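## Task

Move all 10 spilled switch caps into the blue-tape square so that each lies fully within the tape's outer border, resting on the table or low in a heap. Leave the kitchen timer upright in its current spot; moving or toppling it is penalized. Nothing may count as placed if only the robot's grip or contact is keeping it there at the end. Finish by opening the grippers and pulling the arms away.

## Robot and tools

Robot: two 7-joint arms, left_arm and right_arm, each ending in a two-finger parallel gripper. World frame: origin on the tabletop midway between the arm bases, +x out over the table, +z up, left_arm on the +y side. The names left and right are labels only and do not match image sides. Each gripper has its own axes: fingers point along its +z, and they open and close along its y.

The 18-number row. Every command is one flat list of 18 numbers, each in [-1, 1], always covering both arms even if one stays still. Order: left dx, dy, dz, rx, ry, rz, left gripper position, force_limit, speed, then the same nine for the right arm. dx..rz are an offset, not a pose: they give the target relative to that gripper's pose in the most recent result that reported it (before any such result in a scene, and for later calls within the same reply, relative to where the arm is when the action begins). The offset is expressed in the gripper's own axes. Scale: 1.0 equals 0.6 m of translation or 180 degrees of rotation; rx, ry, rz form one rotation vector. Zeros therefore mean go back to that reference pose, not hold still.

Gripper numbers: position +1 is fully open (85 mm); the pads touch near -0.8; -1 keeps squeezing until blocked. force_limit sets pad force, roughly 20 N at -1, 128 N at 0, 235 N at +1 (less on tiny or thin items). speed sets closing rate, about 20 mm/s at -1, 85 at 0, 150 at +1; fast closes grip a bit harder. New force or speed values only apply after position changes by at least 0.01. To keep a gripper unchanged, resend its previous three numbers. Fingertips extend about 19 mm past the reported point when closed and move roughly 13 mm further out while closing, so keep clearance above the table.

Tools.
execute_actions: {"actions": [...], "pictures": bool}. An empty list just reports state. One action {"rows": [[18 numbers], ...], "steps": n} with up to 15 rows and n up to 15 (default 15); each step lasts 1/30 s, each row is applied for one step, the final row repeats. Every row is measured from the same reference pose, not from the row before. A wait is {"steps": n} with n up to 300, counted from the previous result including reply time.
move: {"target": [18 numbers], "speed": m/s}. Same row layout and offset rules; drives each gripper in a straight line toward its target, both paths finishing together, 0.5 to 10 s long. speed is 0.002 to 0.5 (default 0.25), rotation capped at twice that in rad/s. It does not avoid obstacles or the other arm. Its result adds a move: line with the ending (done, off_target, moving, held, fault) and limits (paced = target clipped; held = some steps blocked, after which the arm may lurch fast), plus each gripper's distance from its target.
wait: {"seconds": 0 to 10}, sends nothing new.
zoom_image: {"camera": one of cam_high, cam_low, cam_left_wrist, cam_right_wrist, "region": [x0, y0, x1, y1]} in pixels, top-left origin, at most 504 by 504; images are 896x504.
finished_scene: {"scene": number of the scene being ended}; irreversible, reports success and starts the following scene.

Motion limits: each step the commanded pose is clipped to within 70 mm and 16 degrees of the measured pose, so a far target needs several actions; read the returned pose and command the remainder. If position and orientation conflict, position wins. Elbows cannot fully straighten. Joint ranges are listed per joint (e.g. shoulder -2.250 to 2.250, elbow -2.580 to 2.580, wrist pitch -2.100 to 2.100).

Reading results: the state line gives each gripper's end_effector_position (m) and end_effector_quat_wxyz in the world frame; printed positions may be slightly off, more at long reach. object_status: 0 moving, 1 blocked while opening, 2 blocked while closing (a grip), 3 reached commanded position or pads met (small items may still be held). A new position number resets it to 0 briefly. position_measured is in nonlinear counts: 3 fully open, 78 about 60 mm, 130 about 40 mm, 180 about 20 mm, 230 pads touching. HELD marks steps where the command was not passed on; a pose unreachable line names an arm whose command the clearance check altered. Hand target shows where the controller is currently driving each gripper. Joint torque readings are offset and noisy.

Cameras: cam_high and cam_low are fixed; the wrist cameras ride on the arms. Calibration (K, distortion, T_world_to_cam) is supplied and may be a few millimetres or degrees off.

Hazards: never push anything off the table. Avoid arm-to-arm collisions and hard pressing. A contact torque reaching a joint's load limit (51.3 N m for the first four joints, 32.3 for the wrist joints) freezes that arm for 10 s. Holding loads heats motors; a MOTOR HOT line appears from 60 °C, and at 75 °C the arm sags with an OVER-TEMPERATURE FAULT. Held parts may be tugged and loose items nudged unexpectedly. Avoid dropping, slamming or knocking over the timer or sticky-note cube. Smooth, efficient motion is preferred. Release everything and retract before ending a scene.

Each tool is called after "Emit:" as name([rows], argument=value, ...), one row to a line, values as JSON.

## Session

Emit:
execute_actions(actions=[])

Scene clock: 0.00 s of 5100.00 s.
left_arm: end_effector_position=(+0.4112, +0.1112, +0.3681) position_measured=3 object_status=3 end_effector_quat_wxyz=(+0.348, +0.780, +0.502, +0.135) | right_arm: end_effector_position=(+0.4035, -0.3514, +0.1994) position_measured=3 object_status=3 end_effector_quat_wxyz=(-0.001, -0.095, +0.995, -0.001)
Joint positions: left_arm=[ 0.742 -0.006  0.046  1.944 -0.041  0.439  0.256] | right_arm=[-0.055  0.433 -0.002  1.657  0.002  1.054  1.512]
Joint velocities: left_arm=[ 0. -0.  0.  0. -0. -0.  0.] | right_arm=[ 0.    -0.    -0.    -0.    -0.001 -0.001  0.   ]
Joint torques (N m, as the joint torque sensors report them, + toward a larger angle): no reading
Motor temperatures (°C, as the motors report them): left_arm=[32 34 33 32 42 35 49] | right_arm=[33 33 27 30 36 39 41]
Hand target (left_arm): +0.411, +0.111, +0.368; +0.348, +0.780, +0.502, +0.135
Hand target (right_arm): +0.403, -0.351, +0.199; -0.001, -0.095, +0.995, -0.001

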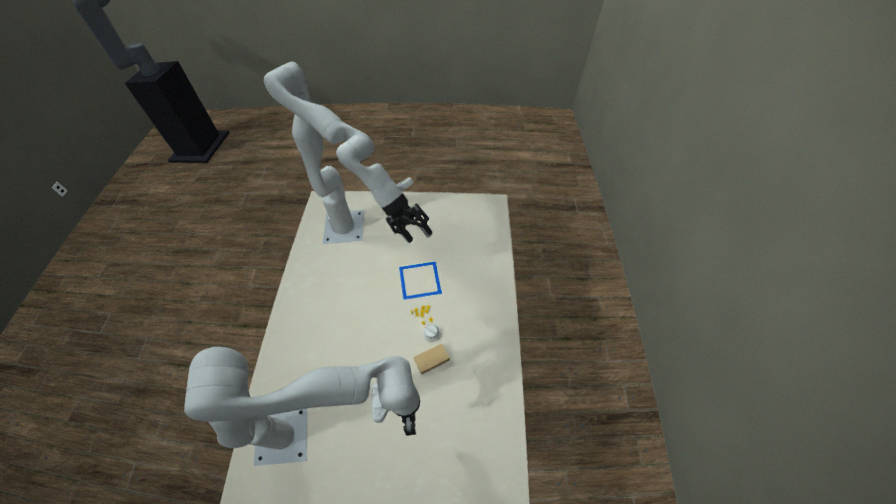

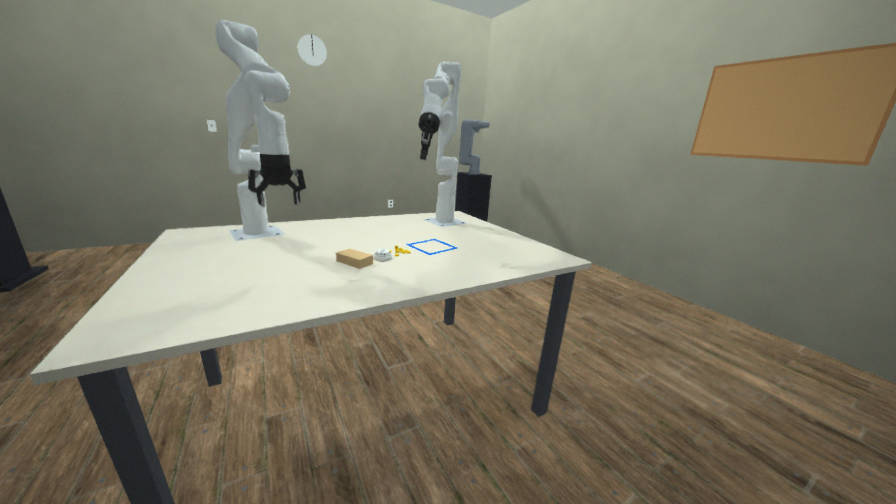

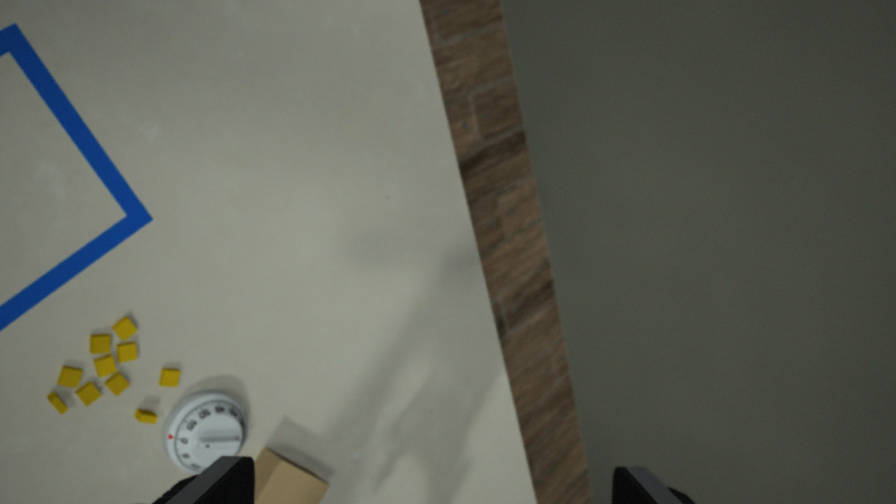

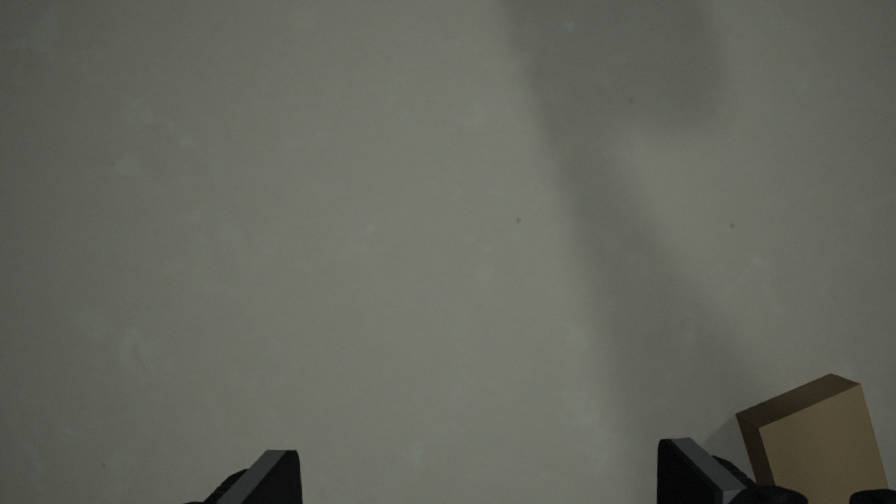

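Emit:
move(target=[0.45,0,-0.25,0,0,0,1,0,0,-0.171,0.476,-0.1,0,0,0,1,0,0])

Scene clock: 9.30 s of 5100.00 s.
left_arm: end_effector_position=(+0.4514, +0.4097, +0.4394) position_measured=3 object_status=3 end_effector_quat_wxyz=(+0.348, +0.780, +0.501, +0.136) | right_arm: end_effector_position=(+0.4503, -0.0520, +0.2600) position_measured=3 object_status=3 end_effector_quat_wxyz=(-0.001, -0.094, +0.996, -0.001)
Joint positions: left_arm=[ 0.543 -0.094 -0.775  1.769  0.648  1.075 -1.016] | right_arm=[-0.506  0.818 -0.033  0.756  0.024  1.569  1.04 ]
Joint velocities: left_arm=[-0.003  0.006 -0.001 -0.    -0.     0.001  0.001] | right_arm=[-0.002  0.015 -0.001 -0.006 -0.001  0.003 -0.001]
Joint torques (N m, as the joint torque sensors report them, + toward a larger angle): left_arm=[ 0.01 -7.19  0.9  -9.58  1.35 -0.96  0.15] | right_arm=[  0.39 -24.5   -0.1   -9.02  -0.29  -0.56  -0.14]
Motor temperatures (°C, as the motors report them): left_arm=[32 34 33 32 42 35 49] | right_arm=[33 33 27 30 36 39 41]
Hand target (left_arm): +0.451, +0.410, +0.439; +0.348, +0.780, +0.502, +0.136
Hand target (right_arm): +0.450, -0.052, +0.259; -0.001, -0.094, +0.996, -0.001
Off the commanded pose (left_arm): 0.001 m, 0 deg.
Off the commanded pose (right_arm): 0.001 m, 0 deg.
After step 90, 4.50 s passed at rest.
move: done
camera_calibration (this result's frames):
cam_left_wrist: T_world_to_cam=[[0.693342, -0.210139, 0.689288, -0.534383], [-0.423097, -0.893016, 0.153338, 0.550342], [0.583323, -0.397951, -0.708075, 0.355451], [0, 0, 0, 1]] pos_world=[0.396016, 0.520621, 0.535641]
cam_right_wrist: T_world_to_cam=[[-0.154825, 0.987435, -0.0316401, 0.138343], [0.987807, 0.155254, 0.0115715, -0.387895], [0.0163384, -0.0294628, -0.999432, 0.395111], [0, 0, 0, 1]] pos_world=[0.398128, -0.0647409, 0.403752]

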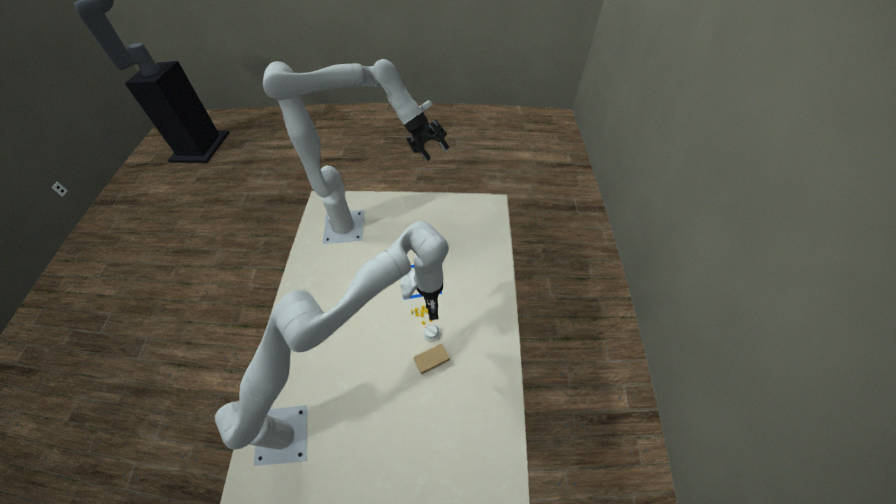

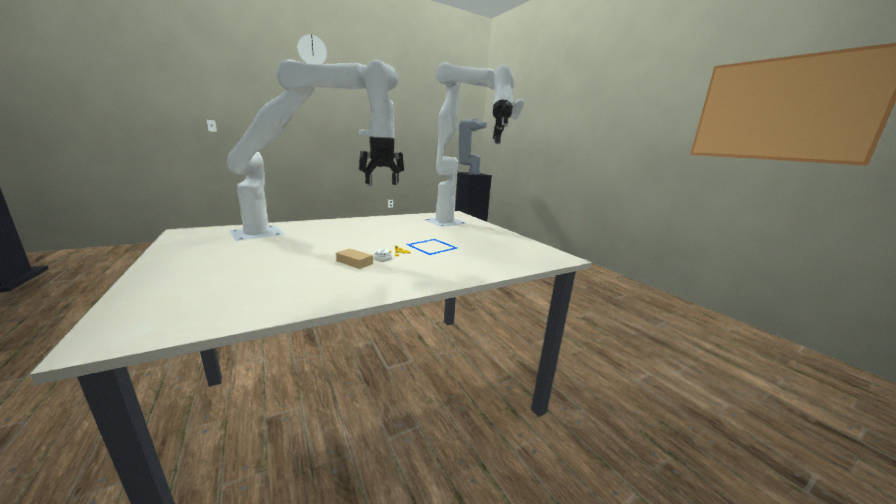

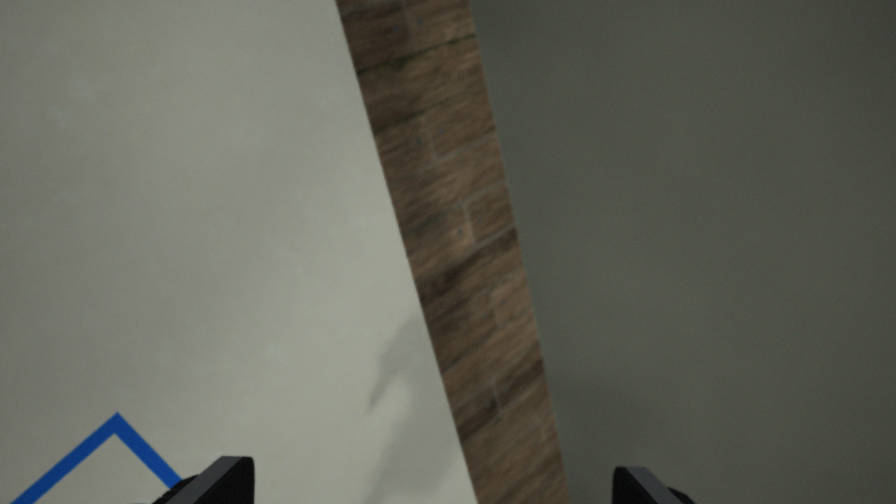

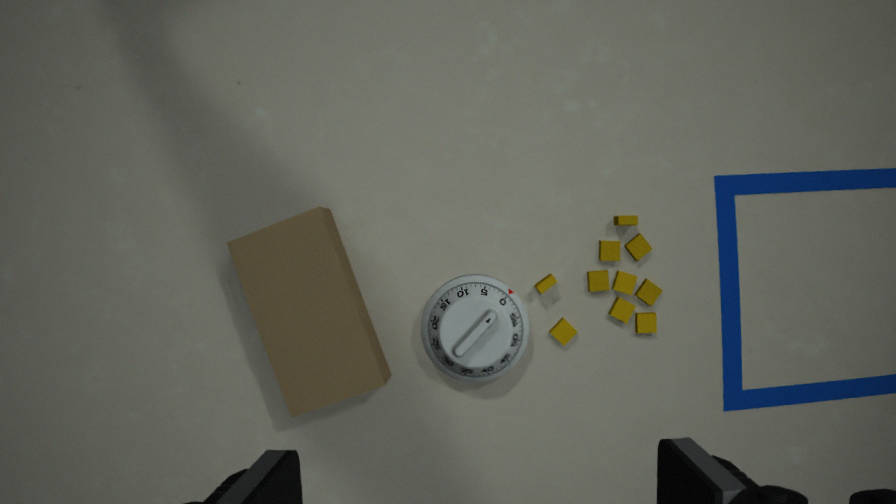

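Emit:
move(target=[0,0,0,0,0,0,1,0,0,0.002,0,0.33,0,0,0.3,1,0,0])

Emit:
move(target=[0,0,0,0,0,0,1,0,0,0,0,0.066,0,0,0,1,0,0], speed=0.06)

Emit:
move(target=[0,0,0,0,0,0,1,0,0,0,0,0,0,0,0,-1,-0.7,-0.3])

Emit:
zoom_image(camera="cam_low", region=[310,190,470,280])

Scene clock: 18.93 s of 5100.00 s.
left_arm: end_effector_position=(+0.4514, +0.4097, +0.4394) position_measured=3 object_status=3 end_effector_quat_wxyz=(+0.348, +0.780, +0.501, +0.136) | right_arm: end_effector_position=(+0.4488, -0.0521, +0.0621) position_measured=3 object_status=3 end_effector_quat_wxyz=(-0.001, +0.368, +0.930, -0.001)
Joint positions: left_arm=[ 0.543 -0.094 -0.775  1.769  0.648  1.075 -1.016] | right_arm=[-0.584  0.966  0.144  1.118 -0.136  1.068  0.191]
Joint velocities: left_arm=[ 0.001 -0.     0.     0.     0.    -0.    -0.   ] | right_arm=[-0.002  0.002 -0.001 -0.001  0.001 -0.001 -0.002]
Joint torques (N m, as the joint torque sensors report them, + toward a larger angle): left_arm=[-0.24 -7.21  1.13 -9.75  1.49 -0.92  0.19] | right_arm=[  0.35 -25.37   1.4   -7.86  -0.35  -0.5   -0.12]
Motor temperatures (°C, as the motors report them): left_arm=[32 34 33 32 42 35 49] | right_arm=[33 33 27 30 36 39 41]
Hand target (left_arm): +0.451, +0.410, +0.439; +0.348, +0.780, +0.501, +0.136
Hand target (right_arm): +0.449, -0.052, +0.062; -0.001, +0.368, +0.930, -0.001
Off the commanded pose (left_arm): 0.000 m, 0 deg.
Off the commanded pose (right_arm): 0.000 m, 0 deg.
After step 90, 4.40 s passed at rest.
move: done
camera_calibration (this result's frames):
cam_left_wrist: T_world_to_cam=[[0.693343, -0.210138, 0.689288, -0.534383], [-0.423095, -0.893016, 0.153337, 0.550343], [0.583323, -0.397949, -0.708075, 0.355449], [0, 0, 0, 1]] pos_world=[0.396016, 0.520621, 0.535641]
cam_right_wrist: T_world_to_cam=[[0.707429, 0.70604, -0.0324437, -0.269713], [0.70664, -0.707468, 0.0122389, -0.302919], [-0.0143117, -0.0315842, -0.999399, 0.210928], [0, 0, 0, 1]] pos_world=[0.407876, -0.0172153, 0.205758]

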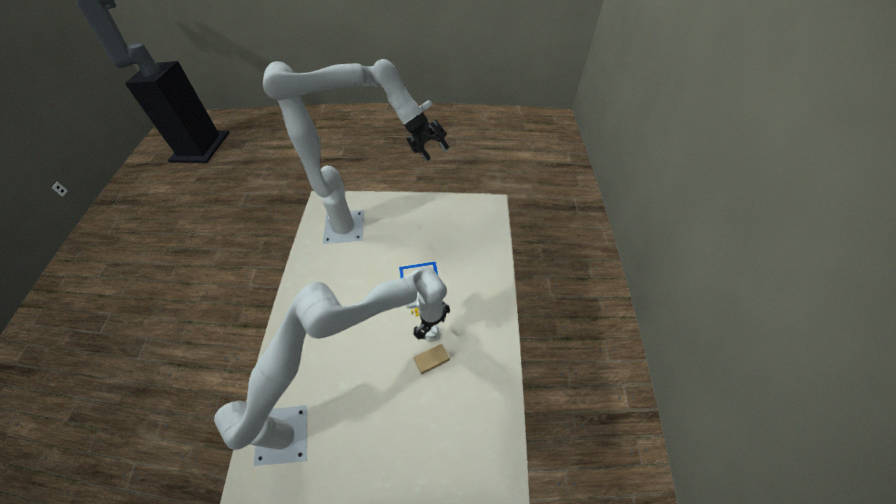

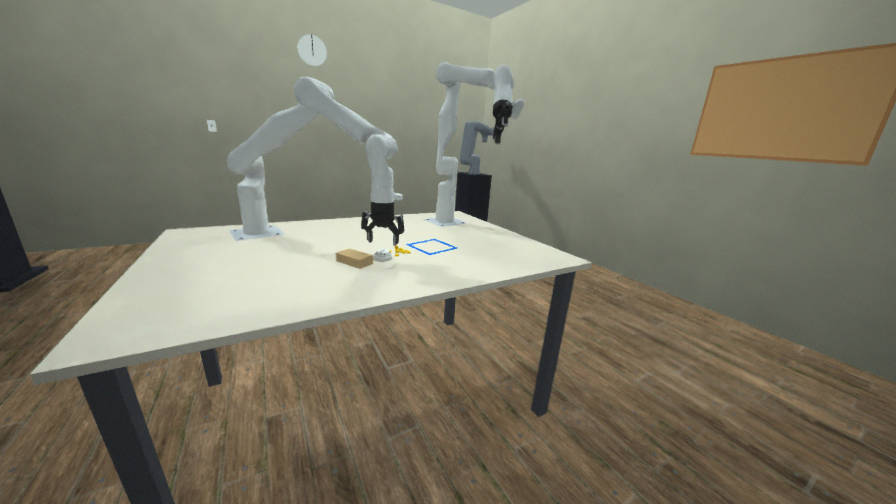

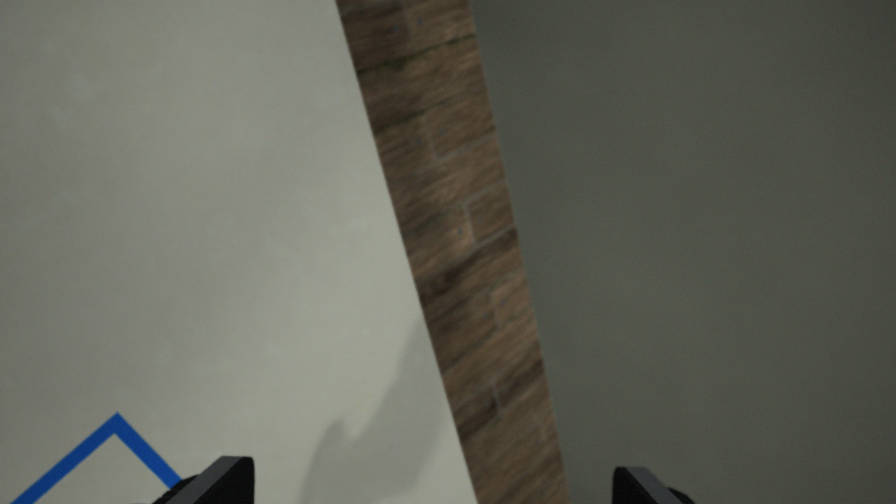

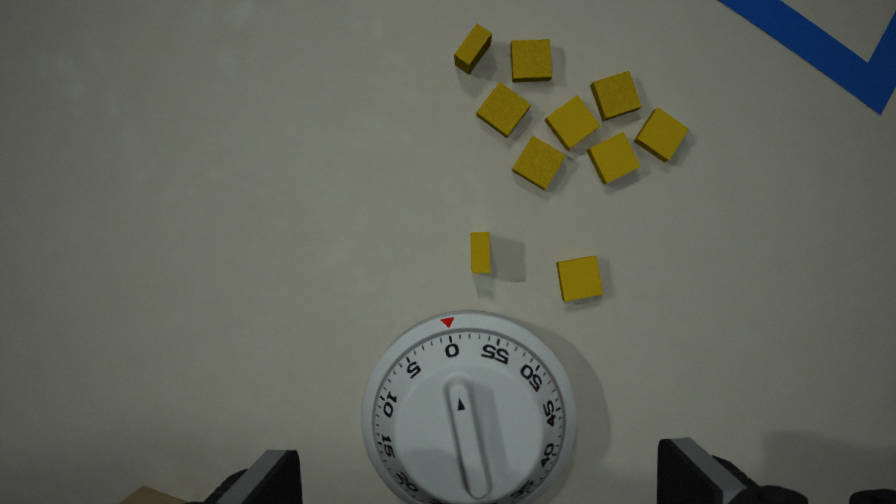

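Scene clock: 19.87 s of 5100.00 s.
left_arm: end_effector_position=(+0.4514, +0.4097, +0.4394) position_measured=3 object_status=3 end_effector_quat_wxyz=(+0.348, +0.780, +0.501, +0.136) | right_arm: end_effector_position=(+0.4488, -0.0520, +0.0226) position_measured=3 object_status=3 end_effector_quat_wxyz=(-0.001, +0.368, +0.930, -0.001)
Joint positions: left_arm=[ 0.543 -0.094 -0.775  1.769  0.648  1.075 -1.016] | right_arm=[-0.581  1.02   0.137  1.141 -0.141  0.991  0.195]
Joint velocities: left_arm=[ 0.     0.     0.    -0.    -0.     0.    -0.001] | right_arm=[ 0.     0.002  0.    -0.002 -0.    -0.     0.001]
Joint torques (N m, as the joint torque sensors report them, + toward a larger angle): left_arm=[ 0.09 -7.19  1.52 -9.81  1.21 -0.8  -0.04] | right_arm=[  0.19 -25.74   1.24  -7.51  -0.27  -0.51  -0.17]
Motor temperatures (°C, as the motors report them): left_arm=[32 34 33 32 42 35 49] | right_arm=[33 33 27 30 36 39 41]
Hand target (left_arm): +0.451, +0.410, +0.439; +0.348, +0.780, +0.501, +0.136
Hand target (right_arm): +0.449, -0.052, +0.022; -0.001, +0.368, +0.930, -0.001
Off the commanded pose (left_arm): 0.000 m, 0 deg.
Off the commanded pose (right_arm): 0.000 m, 0 deg.
move: done
camera_calibration (this result's frames):
cam_left_wrist: T_world_to_cam=[[0.693343, -0.210138, 0.689288, -0.534384], [-0.423094, -0.893017, 0.153336, 0.550344], [0.583324, -0.397948, -0.708075, 0.355448], [0, 0, 0, 1]] pos_world=[0.396017, 0.520622, 0.535641]
cam_right_wrist: T_world_to_cam=[[0.70737, 0.706106, -0.0322845, -0.271002], [0.706699, -0.707411, 0.0120859, -0.302354], [-0.0143045, -0.0313647, -0.999406, 0.171468], [0, 0, 0, 1]] pos_world=[0.407825, -0.017154, 0.166271]

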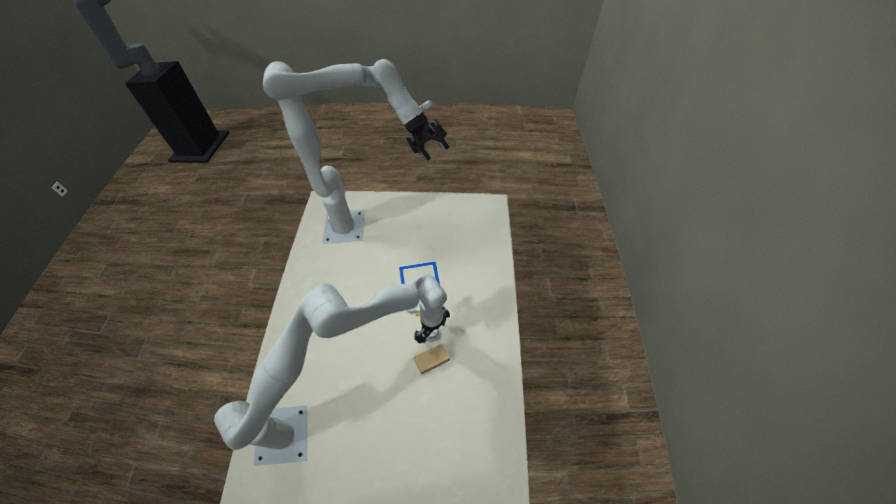

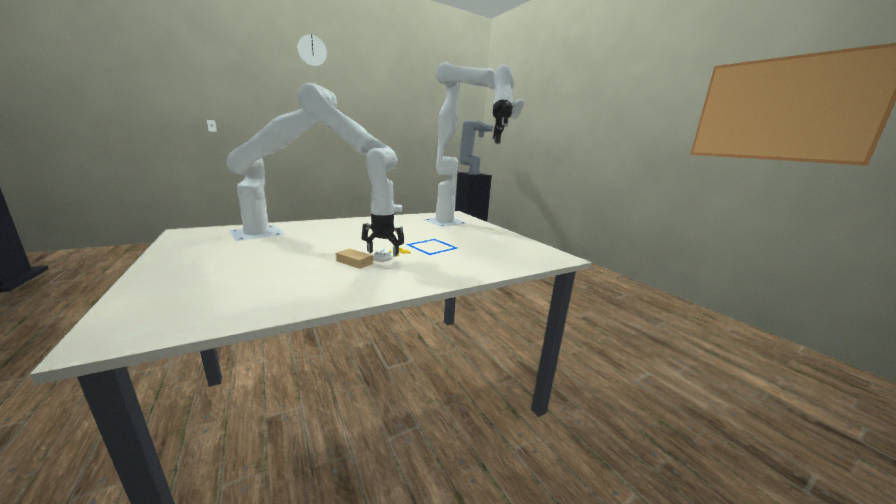

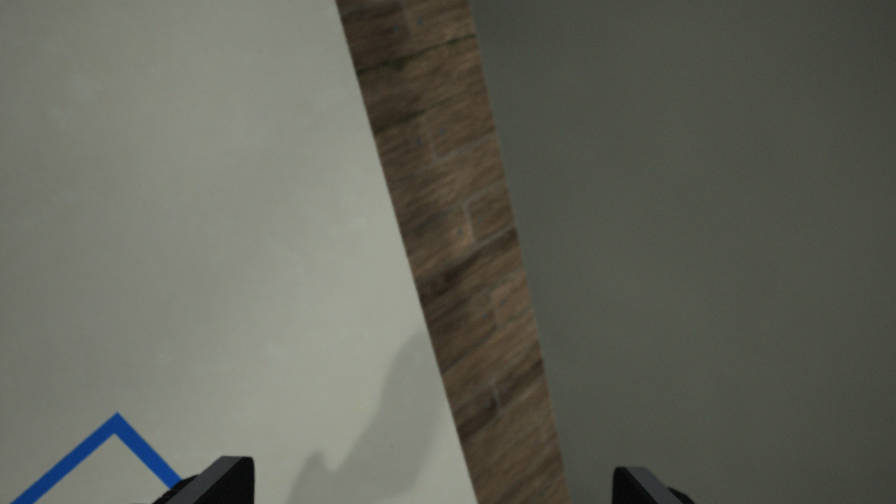

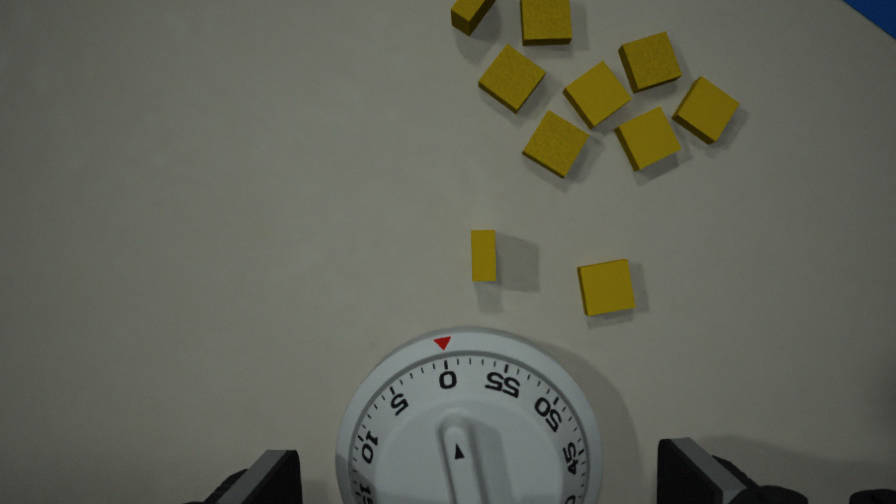

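Scene clock: 20.53 s of 5100.00 s.
left_arm: end_effector_position=(+0.4514, +0.4097, +0.4394) position_measured=3 object_status=3 end_effector_quat_wxyz=(+0.348, +0.780, +0.501, +0.136) | right_arm: end_effector_position=(+0.4490, -0.0518, +0.0231) position_measured=70 object_status=2 end_effector_quat_wxyz=(-0.000, +0.368, +0.930, -0.000)
Joint positions: left_arm=[ 0.543 -0.094 -0.775  1.769  0.648  1.075 -1.016] | right_arm=[-0.581  1.019  0.137  1.141 -0.14   0.991  0.195]
Joint velocities: left_arm=[ 0.    -0.     0.    -0.     0.    -0.001 -0.001] | right_arm=[-0.     0.     0.    -0.001  0.     0.    -0.   ]
Joint torques (N m, as the joint torque sensors report them, + toward a larger angle): left_arm=[-0.47 -6.99  1.32 -9.51  1.52 -0.54  0.15] | right_arm=[  0.21 -24.88   1.09  -7.37  -0.33  -0.6   -0.13]
Motor temperatures (°C, as the motors report them): left_arm=[32 34 33 32 42 35 49] | right_arm=[33 33 27 30 36 39 41]
Hand target (left_arm): +0.451, +0.410, +0.439; +0.348, +0.780, +0.501, +0.136
Hand target (right_arm): +0.449, -0.052, +0.023; -0.001, +0.368, +0.930, -0.001
Off the commanded pose (left_arm): 0.000 m, 0 deg.
Off the commanded pose (right_arm): 0.001 m, 0 deg.
move: done
camera_calibration (this result's frames):
cam_left_wrist: T_world_to_cam=[[0.693343, -0.210137, 0.689288, -0.534385], [-0.423093, -0.893018, 0.153335, 0.550344], [0.583325, -0.397946, -0.708075, 0.355447], [0, 0, 0, 1]] pos_world=[0.396017, 0.520622, 0.535641]
cam_right_wrist: T_world_to_cam=[[0.707403, 0.706113, -0.0314032, -0.271295], [0.70668, -0.707429, 0.0121854, -0.302418], [-0.0136113, -0.030812, -0.999433, 0.171775], [0, 0, 0, 1]] pos_world=[0.407965, -0.0170815, 0.166843]

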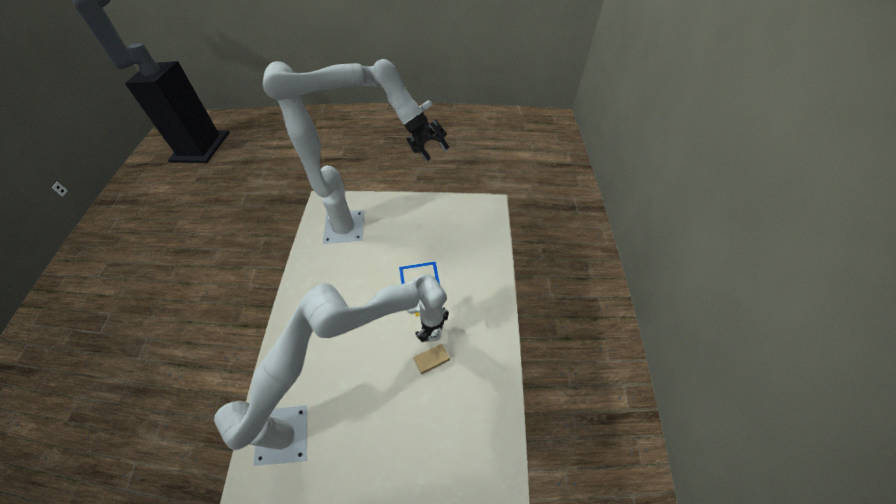

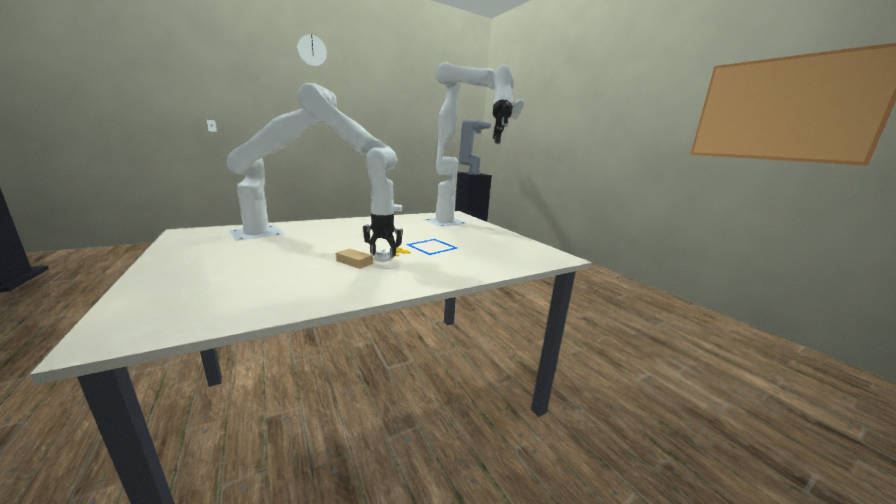

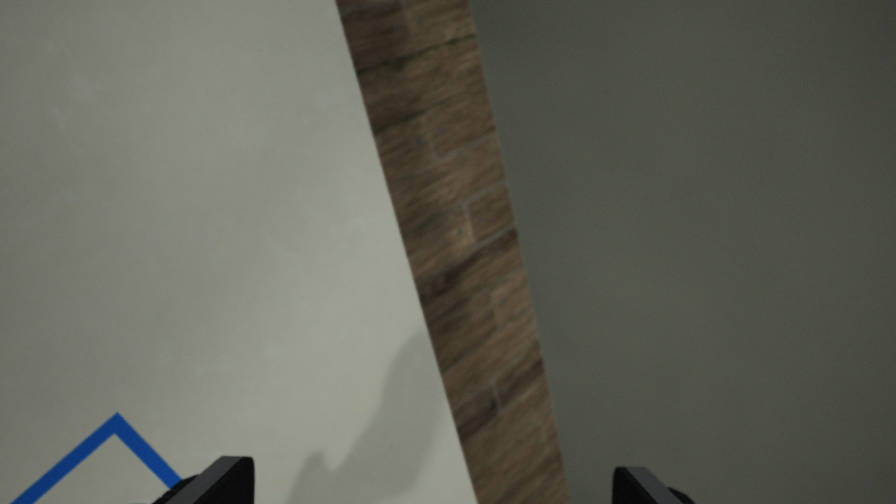

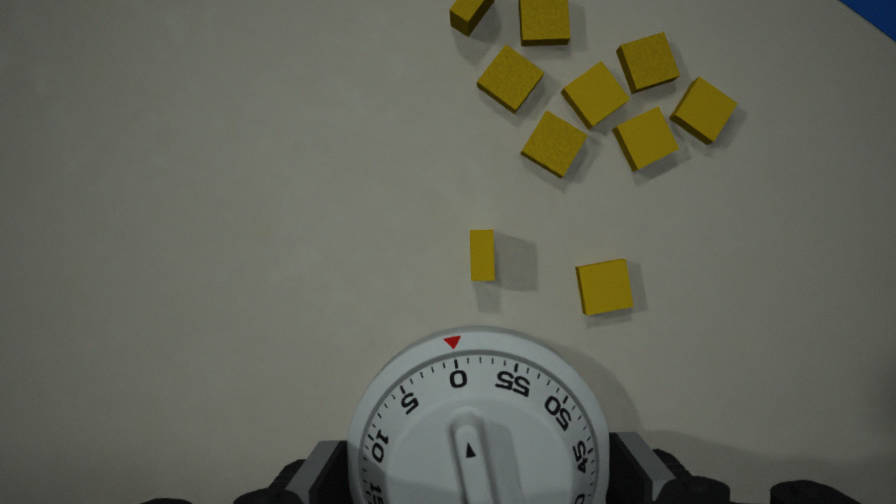

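Region (310, 190, 470, 280) of cam_low's 896x504 image, scaled by 3.150, with more detail than that image has; it fills the top 284 rows of this view, and the rest is white.

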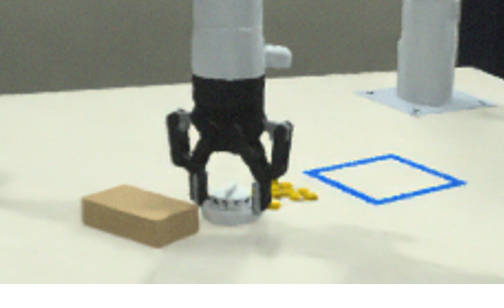

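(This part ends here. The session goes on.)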